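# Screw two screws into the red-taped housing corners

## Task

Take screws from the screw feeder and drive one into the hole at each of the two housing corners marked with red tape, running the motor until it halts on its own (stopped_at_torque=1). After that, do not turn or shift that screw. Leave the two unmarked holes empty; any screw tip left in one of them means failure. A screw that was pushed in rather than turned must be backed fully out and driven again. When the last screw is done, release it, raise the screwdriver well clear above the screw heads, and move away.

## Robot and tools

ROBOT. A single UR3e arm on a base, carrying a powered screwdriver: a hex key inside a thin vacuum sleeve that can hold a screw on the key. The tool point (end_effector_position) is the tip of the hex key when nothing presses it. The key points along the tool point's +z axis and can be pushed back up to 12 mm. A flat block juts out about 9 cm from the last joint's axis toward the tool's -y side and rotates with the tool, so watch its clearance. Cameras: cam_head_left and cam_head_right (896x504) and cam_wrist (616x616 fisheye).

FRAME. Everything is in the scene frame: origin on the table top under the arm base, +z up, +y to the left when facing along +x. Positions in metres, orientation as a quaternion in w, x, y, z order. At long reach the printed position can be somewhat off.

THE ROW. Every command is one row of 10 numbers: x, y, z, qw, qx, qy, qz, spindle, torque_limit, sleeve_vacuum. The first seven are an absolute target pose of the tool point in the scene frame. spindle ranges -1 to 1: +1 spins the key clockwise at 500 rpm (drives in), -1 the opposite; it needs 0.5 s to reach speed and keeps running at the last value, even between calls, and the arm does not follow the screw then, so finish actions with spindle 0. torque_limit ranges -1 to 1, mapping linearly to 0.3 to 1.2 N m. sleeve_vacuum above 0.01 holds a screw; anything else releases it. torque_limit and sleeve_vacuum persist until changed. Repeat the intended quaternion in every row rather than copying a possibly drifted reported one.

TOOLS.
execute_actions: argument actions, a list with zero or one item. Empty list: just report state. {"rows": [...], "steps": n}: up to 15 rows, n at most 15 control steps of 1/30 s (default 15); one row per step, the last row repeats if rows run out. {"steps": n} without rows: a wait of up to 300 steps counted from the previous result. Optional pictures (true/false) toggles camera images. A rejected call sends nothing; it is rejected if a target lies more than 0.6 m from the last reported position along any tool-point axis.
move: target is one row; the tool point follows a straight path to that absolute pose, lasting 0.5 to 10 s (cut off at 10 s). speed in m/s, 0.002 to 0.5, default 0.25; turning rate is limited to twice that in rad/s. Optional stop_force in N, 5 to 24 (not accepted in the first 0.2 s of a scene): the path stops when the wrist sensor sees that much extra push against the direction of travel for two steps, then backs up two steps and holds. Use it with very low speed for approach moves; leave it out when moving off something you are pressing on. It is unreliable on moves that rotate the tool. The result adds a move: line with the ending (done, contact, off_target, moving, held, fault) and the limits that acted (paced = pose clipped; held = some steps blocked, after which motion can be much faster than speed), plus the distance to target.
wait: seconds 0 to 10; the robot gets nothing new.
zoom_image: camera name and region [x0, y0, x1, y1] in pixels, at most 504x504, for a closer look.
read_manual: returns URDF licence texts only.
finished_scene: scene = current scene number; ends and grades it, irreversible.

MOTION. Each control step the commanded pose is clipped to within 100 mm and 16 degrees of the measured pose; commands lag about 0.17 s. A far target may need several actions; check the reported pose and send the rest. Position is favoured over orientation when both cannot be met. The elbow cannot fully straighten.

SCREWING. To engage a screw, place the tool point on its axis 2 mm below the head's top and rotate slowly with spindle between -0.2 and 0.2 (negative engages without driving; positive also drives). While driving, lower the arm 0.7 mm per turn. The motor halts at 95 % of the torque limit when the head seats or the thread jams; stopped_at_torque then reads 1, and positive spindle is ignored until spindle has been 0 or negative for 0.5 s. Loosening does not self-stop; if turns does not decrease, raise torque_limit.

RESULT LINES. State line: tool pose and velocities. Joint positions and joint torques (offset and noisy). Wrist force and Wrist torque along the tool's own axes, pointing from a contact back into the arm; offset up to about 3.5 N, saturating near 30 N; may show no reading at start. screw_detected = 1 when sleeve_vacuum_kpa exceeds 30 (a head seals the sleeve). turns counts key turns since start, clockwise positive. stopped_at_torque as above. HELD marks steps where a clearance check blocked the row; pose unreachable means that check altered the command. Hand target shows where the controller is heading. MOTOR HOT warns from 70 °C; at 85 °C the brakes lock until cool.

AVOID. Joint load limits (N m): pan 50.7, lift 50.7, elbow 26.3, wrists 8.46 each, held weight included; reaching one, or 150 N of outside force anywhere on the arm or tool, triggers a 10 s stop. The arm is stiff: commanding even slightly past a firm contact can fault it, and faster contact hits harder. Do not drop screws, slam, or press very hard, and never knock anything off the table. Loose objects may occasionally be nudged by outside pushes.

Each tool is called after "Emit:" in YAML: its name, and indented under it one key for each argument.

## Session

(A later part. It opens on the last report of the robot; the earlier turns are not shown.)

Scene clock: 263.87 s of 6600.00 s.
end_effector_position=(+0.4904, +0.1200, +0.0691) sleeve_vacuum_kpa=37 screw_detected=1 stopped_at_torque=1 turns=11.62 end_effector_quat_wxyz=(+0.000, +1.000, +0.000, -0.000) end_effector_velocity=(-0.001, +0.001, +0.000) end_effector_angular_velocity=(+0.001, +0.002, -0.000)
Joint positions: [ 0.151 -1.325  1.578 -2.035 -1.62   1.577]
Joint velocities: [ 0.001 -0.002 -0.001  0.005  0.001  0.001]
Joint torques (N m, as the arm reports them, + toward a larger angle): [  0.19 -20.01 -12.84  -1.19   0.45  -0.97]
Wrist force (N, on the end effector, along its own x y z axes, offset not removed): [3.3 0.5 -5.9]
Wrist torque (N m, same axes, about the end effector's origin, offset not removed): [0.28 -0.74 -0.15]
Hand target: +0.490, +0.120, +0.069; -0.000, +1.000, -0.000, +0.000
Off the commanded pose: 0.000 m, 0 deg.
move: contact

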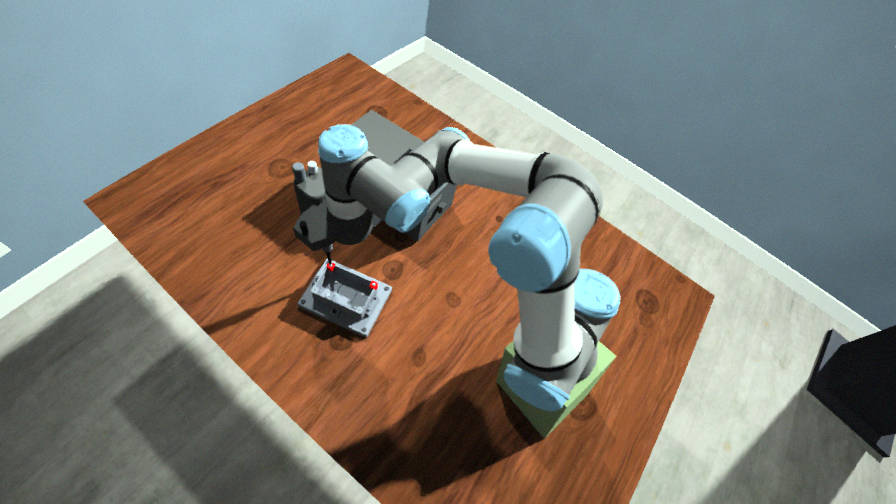

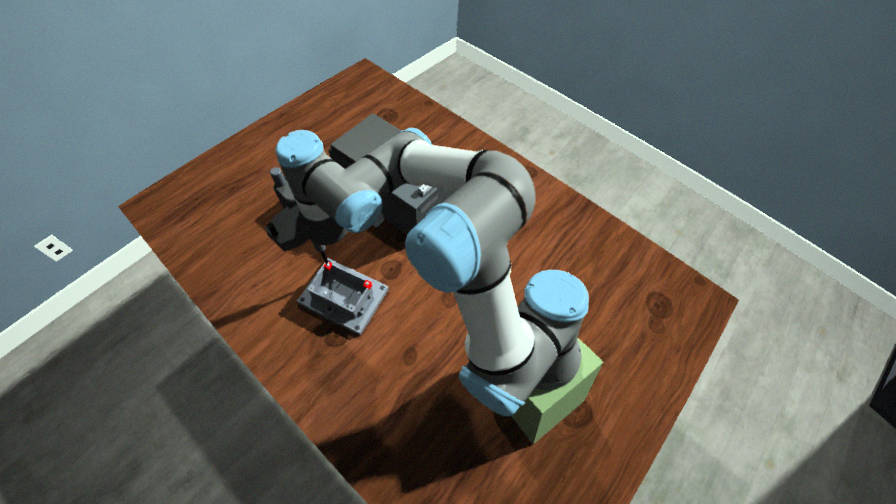

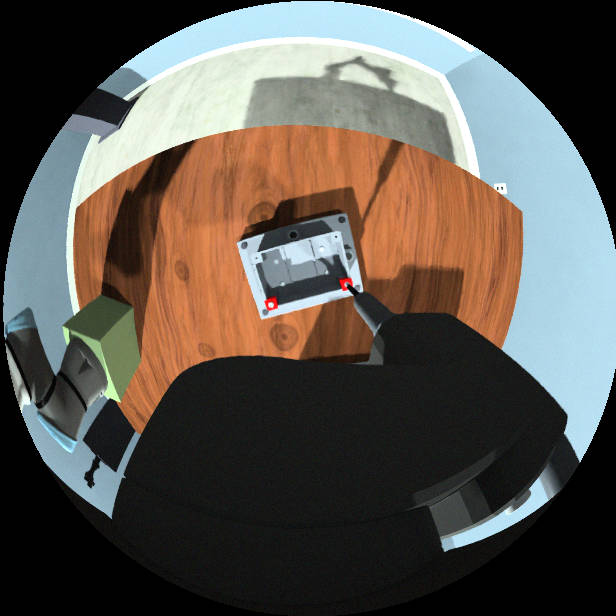

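Emit:
execute_actions:
  actions:
    - {"rows": [[0.4904,0.12,0.0691,0,1,0,0,0.2,0,1],[0.4904,0.12,0.069,0,1,0,0,0.2,0,1],[0.4904,0.12,0.069,0,1,0,0,0.2,0,1],[0.4904,0.12,0.0689,0,1,0,0,0.2,0,1],[0.4904,0.12,0.0689,0,1,0,0,0.2,0,1],[0.4904,0.12,0.0688,0,1,0,0,0.2,0,1],[0.4904,0.12,0.0688,0,1,0,0,0.2,0,1],[0.4904,0.12,0.0687,0,1,0,0,0.2,0,1],[0.4904,0.12,0.0687,0,1,0,0,0.3,0,1],[0.4904,0.12,0.0686,0,1,0,0,0.3,0,1],[0.4904,0.12,0.0685,0,1,0,0,0.3,0,1],[0.4904,0.12,0.0684,0,1,0,0,0.3,0,1],[0.4904,0.12,0.0683,0,1,0,0,0.3,0,1],[0.4904,0.12,0.0682,0,1,0,0,0.3,0,1],[0.4904,0.12,0.0681,0,1,0,0,0.3,0,1]], "steps": 15}
  pictures: false

Emit:
move:
  target: [0.4904, 0.12, 0.0585, 0, 1, 0, 0, 0.7, 0, 1]
  speed: 0.0045

Emit:
execute_actions:
  actions:
    - {"steps": 10}
  pictures: false

Scene clock: 269.13 s of 6600.00 s.
end_effector_position=(+0.4904, +0.1200, +0.0685) sleeve_vacuum_kpa=40 screw_detected=1 stopped_at_torque=0 turns=12.58 end_effector_quat_wxyz=(-0.000, +1.000, -0.000, +0.000) end_effector_velocity=(-0.000, +0.000, -0.003) end_effector_angular_velocity=(-0.000, +0.000, +0.000)
Joint positions: [ 0.151 -1.323  1.58  -2.038 -1.62   1.577]
Joint velocities: [ 0.001  0.005  0.007 -0.012 -0.     0.001]
Joint torques (N m, as the arm reports them, + toward a larger angle): [  1.62 -14.28  -8.1   -3.18   0.28  -0.47]
Wrist force (N, on the end effector, along its own x y z axes, offset not removed): [1.6 -1.7 -5.0]
Wrist torque (N m, same axes, about the end effector's origin, offset not removed): [-0.40 -0.17 0.06]
Hand target: +0.490, +0.120, +0.068; +0.000, +1.000, -0.000, -0.000
Off the commanded pose: 0.000 m, 0 deg.
Steps of this call (steps 1 to 90: nothing new was sent; then 1.77 s passed at rest; steps 91 to 105: all 15 steps of this action). Readings (end_effector_position | what the end effector reports):
91: (+0.4904, +0.1200, +0.0692) | sleeve_vacuum_kpa=37 screw_detected=1 stopped_at_torque=0 turns=11.64
92: (+0.4904, +0.1200, +0.0692) | sleeve_vacuum_kpa=37 screw_detected=1 stopped_at_torque=0 turns=11.68
94: (+0.4905, +0.1200, +0.0693) | sleeve_vacuum_kpa=38 screw_detected=1 stopped_at_torque=0 turns=11.79
98: (+0.4905, +0.1200, +0.0690) | sleeve_vacuum_kpa=39 screw_detected=1 stopped_at_torque=0 turns=12.01
105: the state above

Scene clock: 271.73 s of 6600.00 s.
end_effector_position=(+0.4904, +0.1200, +0.0586) sleeve_vacuum_kpa=40 screw_detected=1 stopped_at_torque=1 turns=25.32 end_effector_quat_wxyz=(+0.000, +1.000, +0.000, +0.000) end_effector_velocity=(+0.000, +0.000, -0.001) end_effector_angular_velocity=(+0.001, -0.000, -0.001)
Joint positions: [ 0.15  -1.305  1.603 -2.08  -1.62   1.575]
Joint velocities: [-0.     0.001  0.002 -0.004  0.001  0.   ]
Joint torques (N m, as the arm reports them, + toward a larger angle): [ -0.72 -14.2   -7.55  -2.71   0.36   0.24]
Wrist force (N, on the end effector, along its own x y z axes, offset not removed): [4.3 -0.4 -7.2]
Wrist torque (N m, same axes, about the end effector's origin, offset not removed): [0.09 -0.75 -0.05]
Hand target: +0.490, +0.120, +0.059; -0.000, +1.000, -0.000, -0.000
Off the commanded pose: 0.000 m, 0 deg.
move: done

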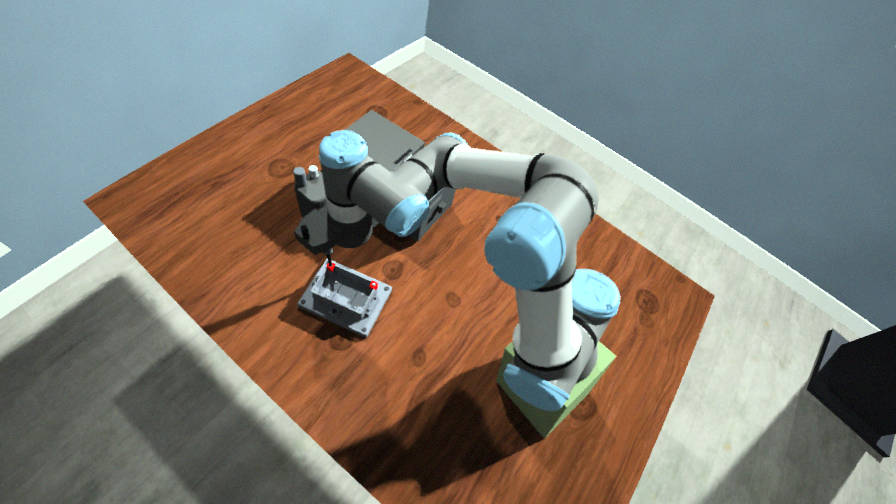

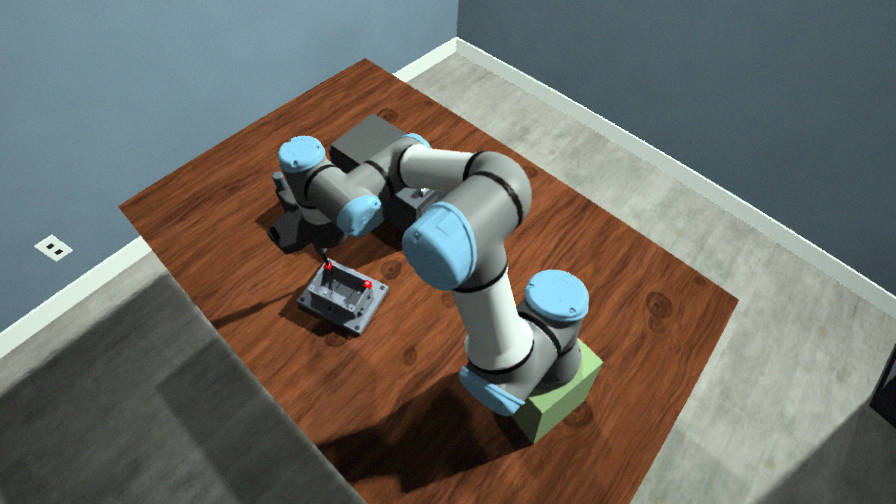

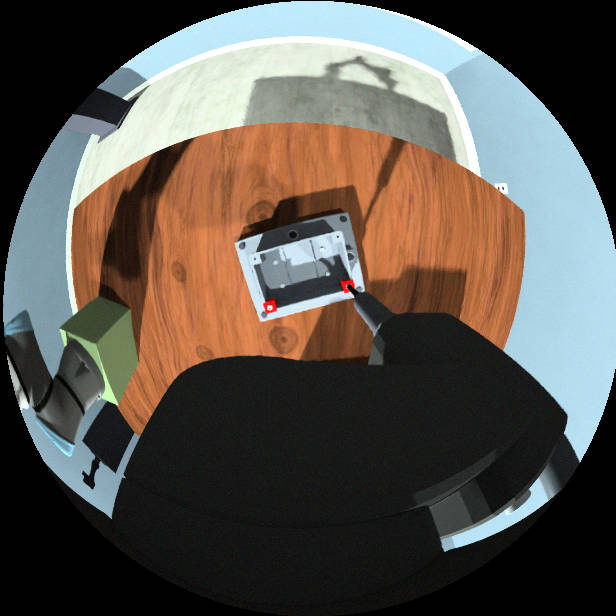

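Scene clock: 272.07 s of 6600.00 s.
end_effector_position=(+0.4904, +0.1200, +0.0585) sleeve_vacuum_kpa=40 screw_detected=1 stopped_at_torque=1 turns=25.32 end_effector_quat_wxyz=(-0.000, +1.000, +0.000, -0.000) end_effector_velocity=(+0.000, +0.000, +0.000) end_effector_angular_velocity=(+0.001, -0.000, +0.001)
Joint positions: [ 0.15  -1.305  1.603 -2.08  -1.62   1.575]
Joint velocities: [ 0.     0.    -0.    -0.     0.001 -0.   ]
Joint torques (N m, as the arm reports them, + toward a larger angle): [ -0.47 -14.39  -7.52  -2.75   0.45   1.08]
Wrist force (N, on the end effector, along its own x y z axes, offset not removed): [4.7 0.6 -7.3]
Wrist torque (N m, same axes, about the end effector's origin, offset not removed): [0.36 -0.93 -0.08]
Hand target: +0.490, +0.120, +0.059; -0.000, +1.000, -0.000, -0.000
Off the commanded pose: 0.000 m, 0 deg.
Steps of this call (steps 1 to 10: nothing new was sent). Readings (end_effector_position | what the end effector reports):
1: (+0.4904, +0.1200, +0.0586) | sleeve_vacuum_kpa=40 screw_detected=1 stopped_at_torque=1 turns=25.32
2: (+0.4904, +0.1200, +0.0585) | sleeve_vacuum_kpa=40 screw_detected=1 stopped_at_torque=1 turns=25.32
4: (+0.4904, +0.1200, +0.0585) | sleeve_vacuum_kpa=40 screw_detected=1 stopped_at_torque=1 turns=25.32
8: (+0.4904, +0.1200, +0.0585) | sleeve_vacuum_kpa=40 screw_detected=1 stopped_at_torque=1 turns=25.32
10: the state above

Emit:
move:
  target: [0.4904, 0.12, 0.072, 0, 1, 0, 0, 0, 0, 0]
  speed: 0.03

Emit:
move:
  target: [0.46, 0.09, 0.20, 0, 1, 0, 0, 0, 0, 0]
  speed: 0.2

Scene clock: 275.20 s of 6600.00 s.
end_effector_position=(+0.4904, +0.1200, +0.0719) sleeve_vacuum_kpa=0 screw_detected=0 stopped_at_torque=1 turns=25.32 end_effector_quat_wxyz=(-0.000, +1.000, +0.000, +0.000) end_effector_velocity=(+0.000, -0.000, +0.001) end_effector_angular_velocity=(-0.001, +0.000, -0.002)
Joint positions: [ 0.152 -1.329  1.572 -2.024 -1.62   1.577]
Joint velocities: [ 0.    -0.002 -0.005  0.007 -0.001  0.002]
Joint torques (N m, as the arm reports them, + toward a larger angle): [  6.3  -22.3  -14.56  -2.41  -0.6    1.03]
Wrist force (N, on the end effector, along its own x y z axes, offset not removed): [1.6 0.6 -1.9]
Wrist torque (N m, same axes, about the end effector's origin, offset not removed): [0.20 -0.55 0.01]
Hand target: +0.490, +0.120, +0.072; -0.000, +1.000, +0.000, +0.000
Off the commanded pose: 0.000 m, 0 deg.
move: done

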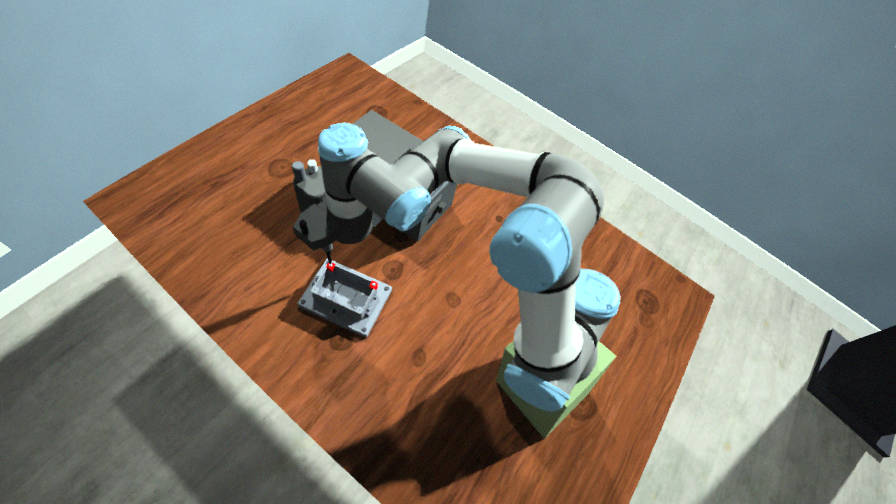

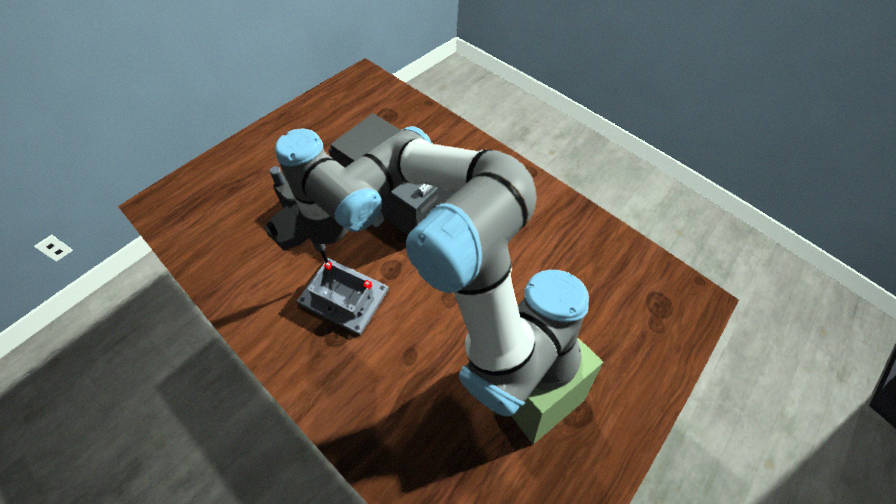

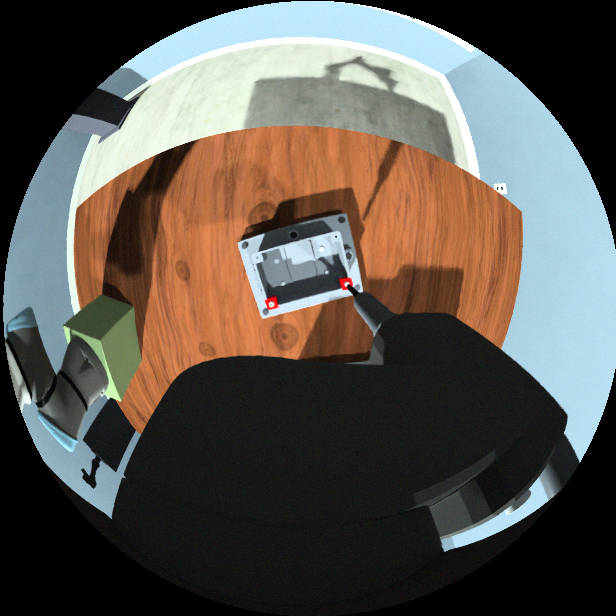

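Scene clock: 276.43 s of 6600.00 s.
end_effector_position=(+0.4600, +0.0901, +0.1998) sleeve_vacuum_kpa=0 screw_detected=0 stopped_at_torque=1 turns=25.32 end_effector_quat_wxyz=(-0.000, +1.000, -0.000, +0.000) end_effector_velocity=(-0.000, +0.000, +0.002) end_effector_angular_velocity=(+0.001, +0.005, +0.002)
Joint positions: [ 0.07  -1.594  1.302 -1.492 -1.603  1.497]
Joint velocities: [ 0.001  0.008 -0.021  0.018  0.    -0.001]
Joint torques (N m, as the arm reports them, + toward a larger angle): [ -0.43 -14.91 -15.77  -2.31   0.7   -1.15]
Wrist force (N, on the end effector, along its own x y z axes, offset not removed): [0.6 0.9 -2.1]
Wrist torque (N m, same axes, about the end effector's origin, offset not removed): [0.31 -0.37 -0.16]
Hand target: +0.460, +0.090, +0.200; -0.000, +1.000, -0.000, +0.000
Off the commanded pose: 0.000 m, 0 deg.
move: done

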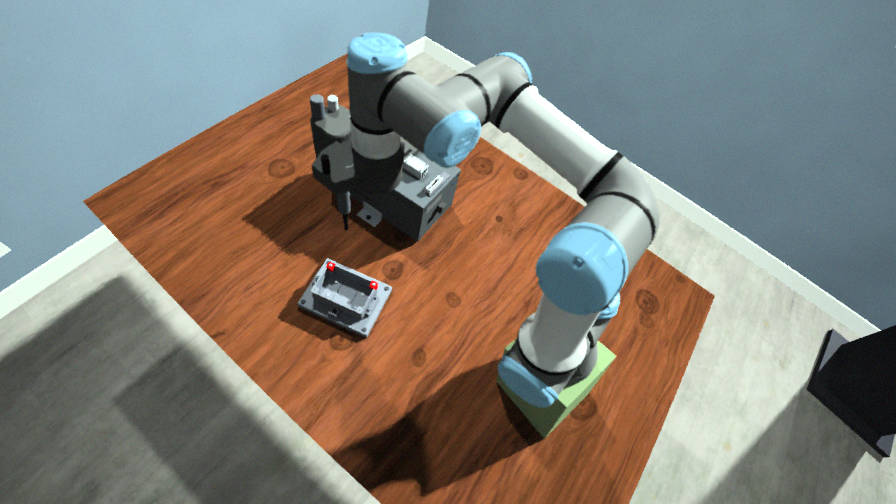

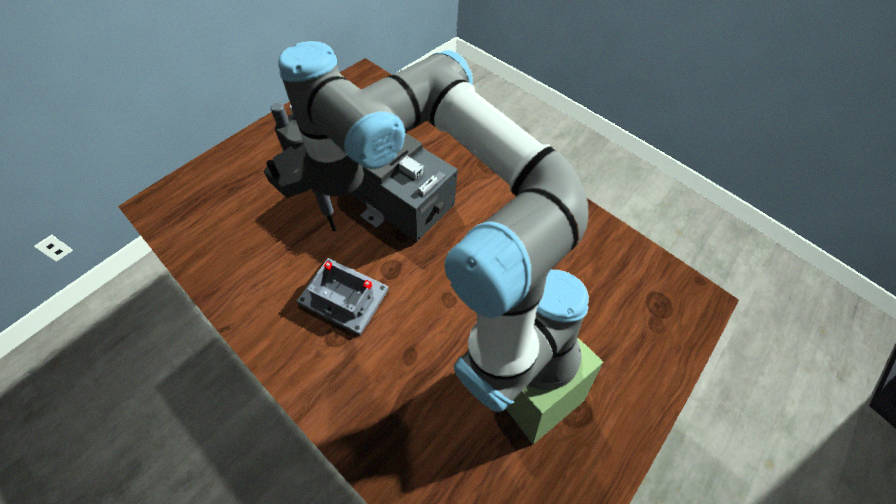

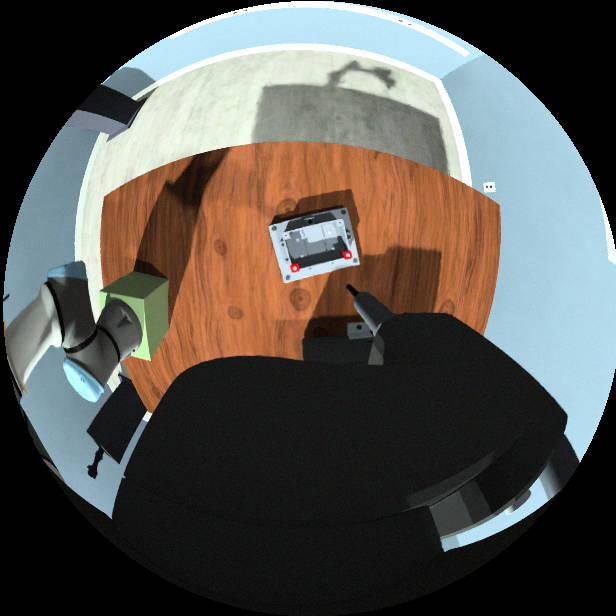

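Emit:
finished_scene:
  scene: 1

The scene is finished: the task was done.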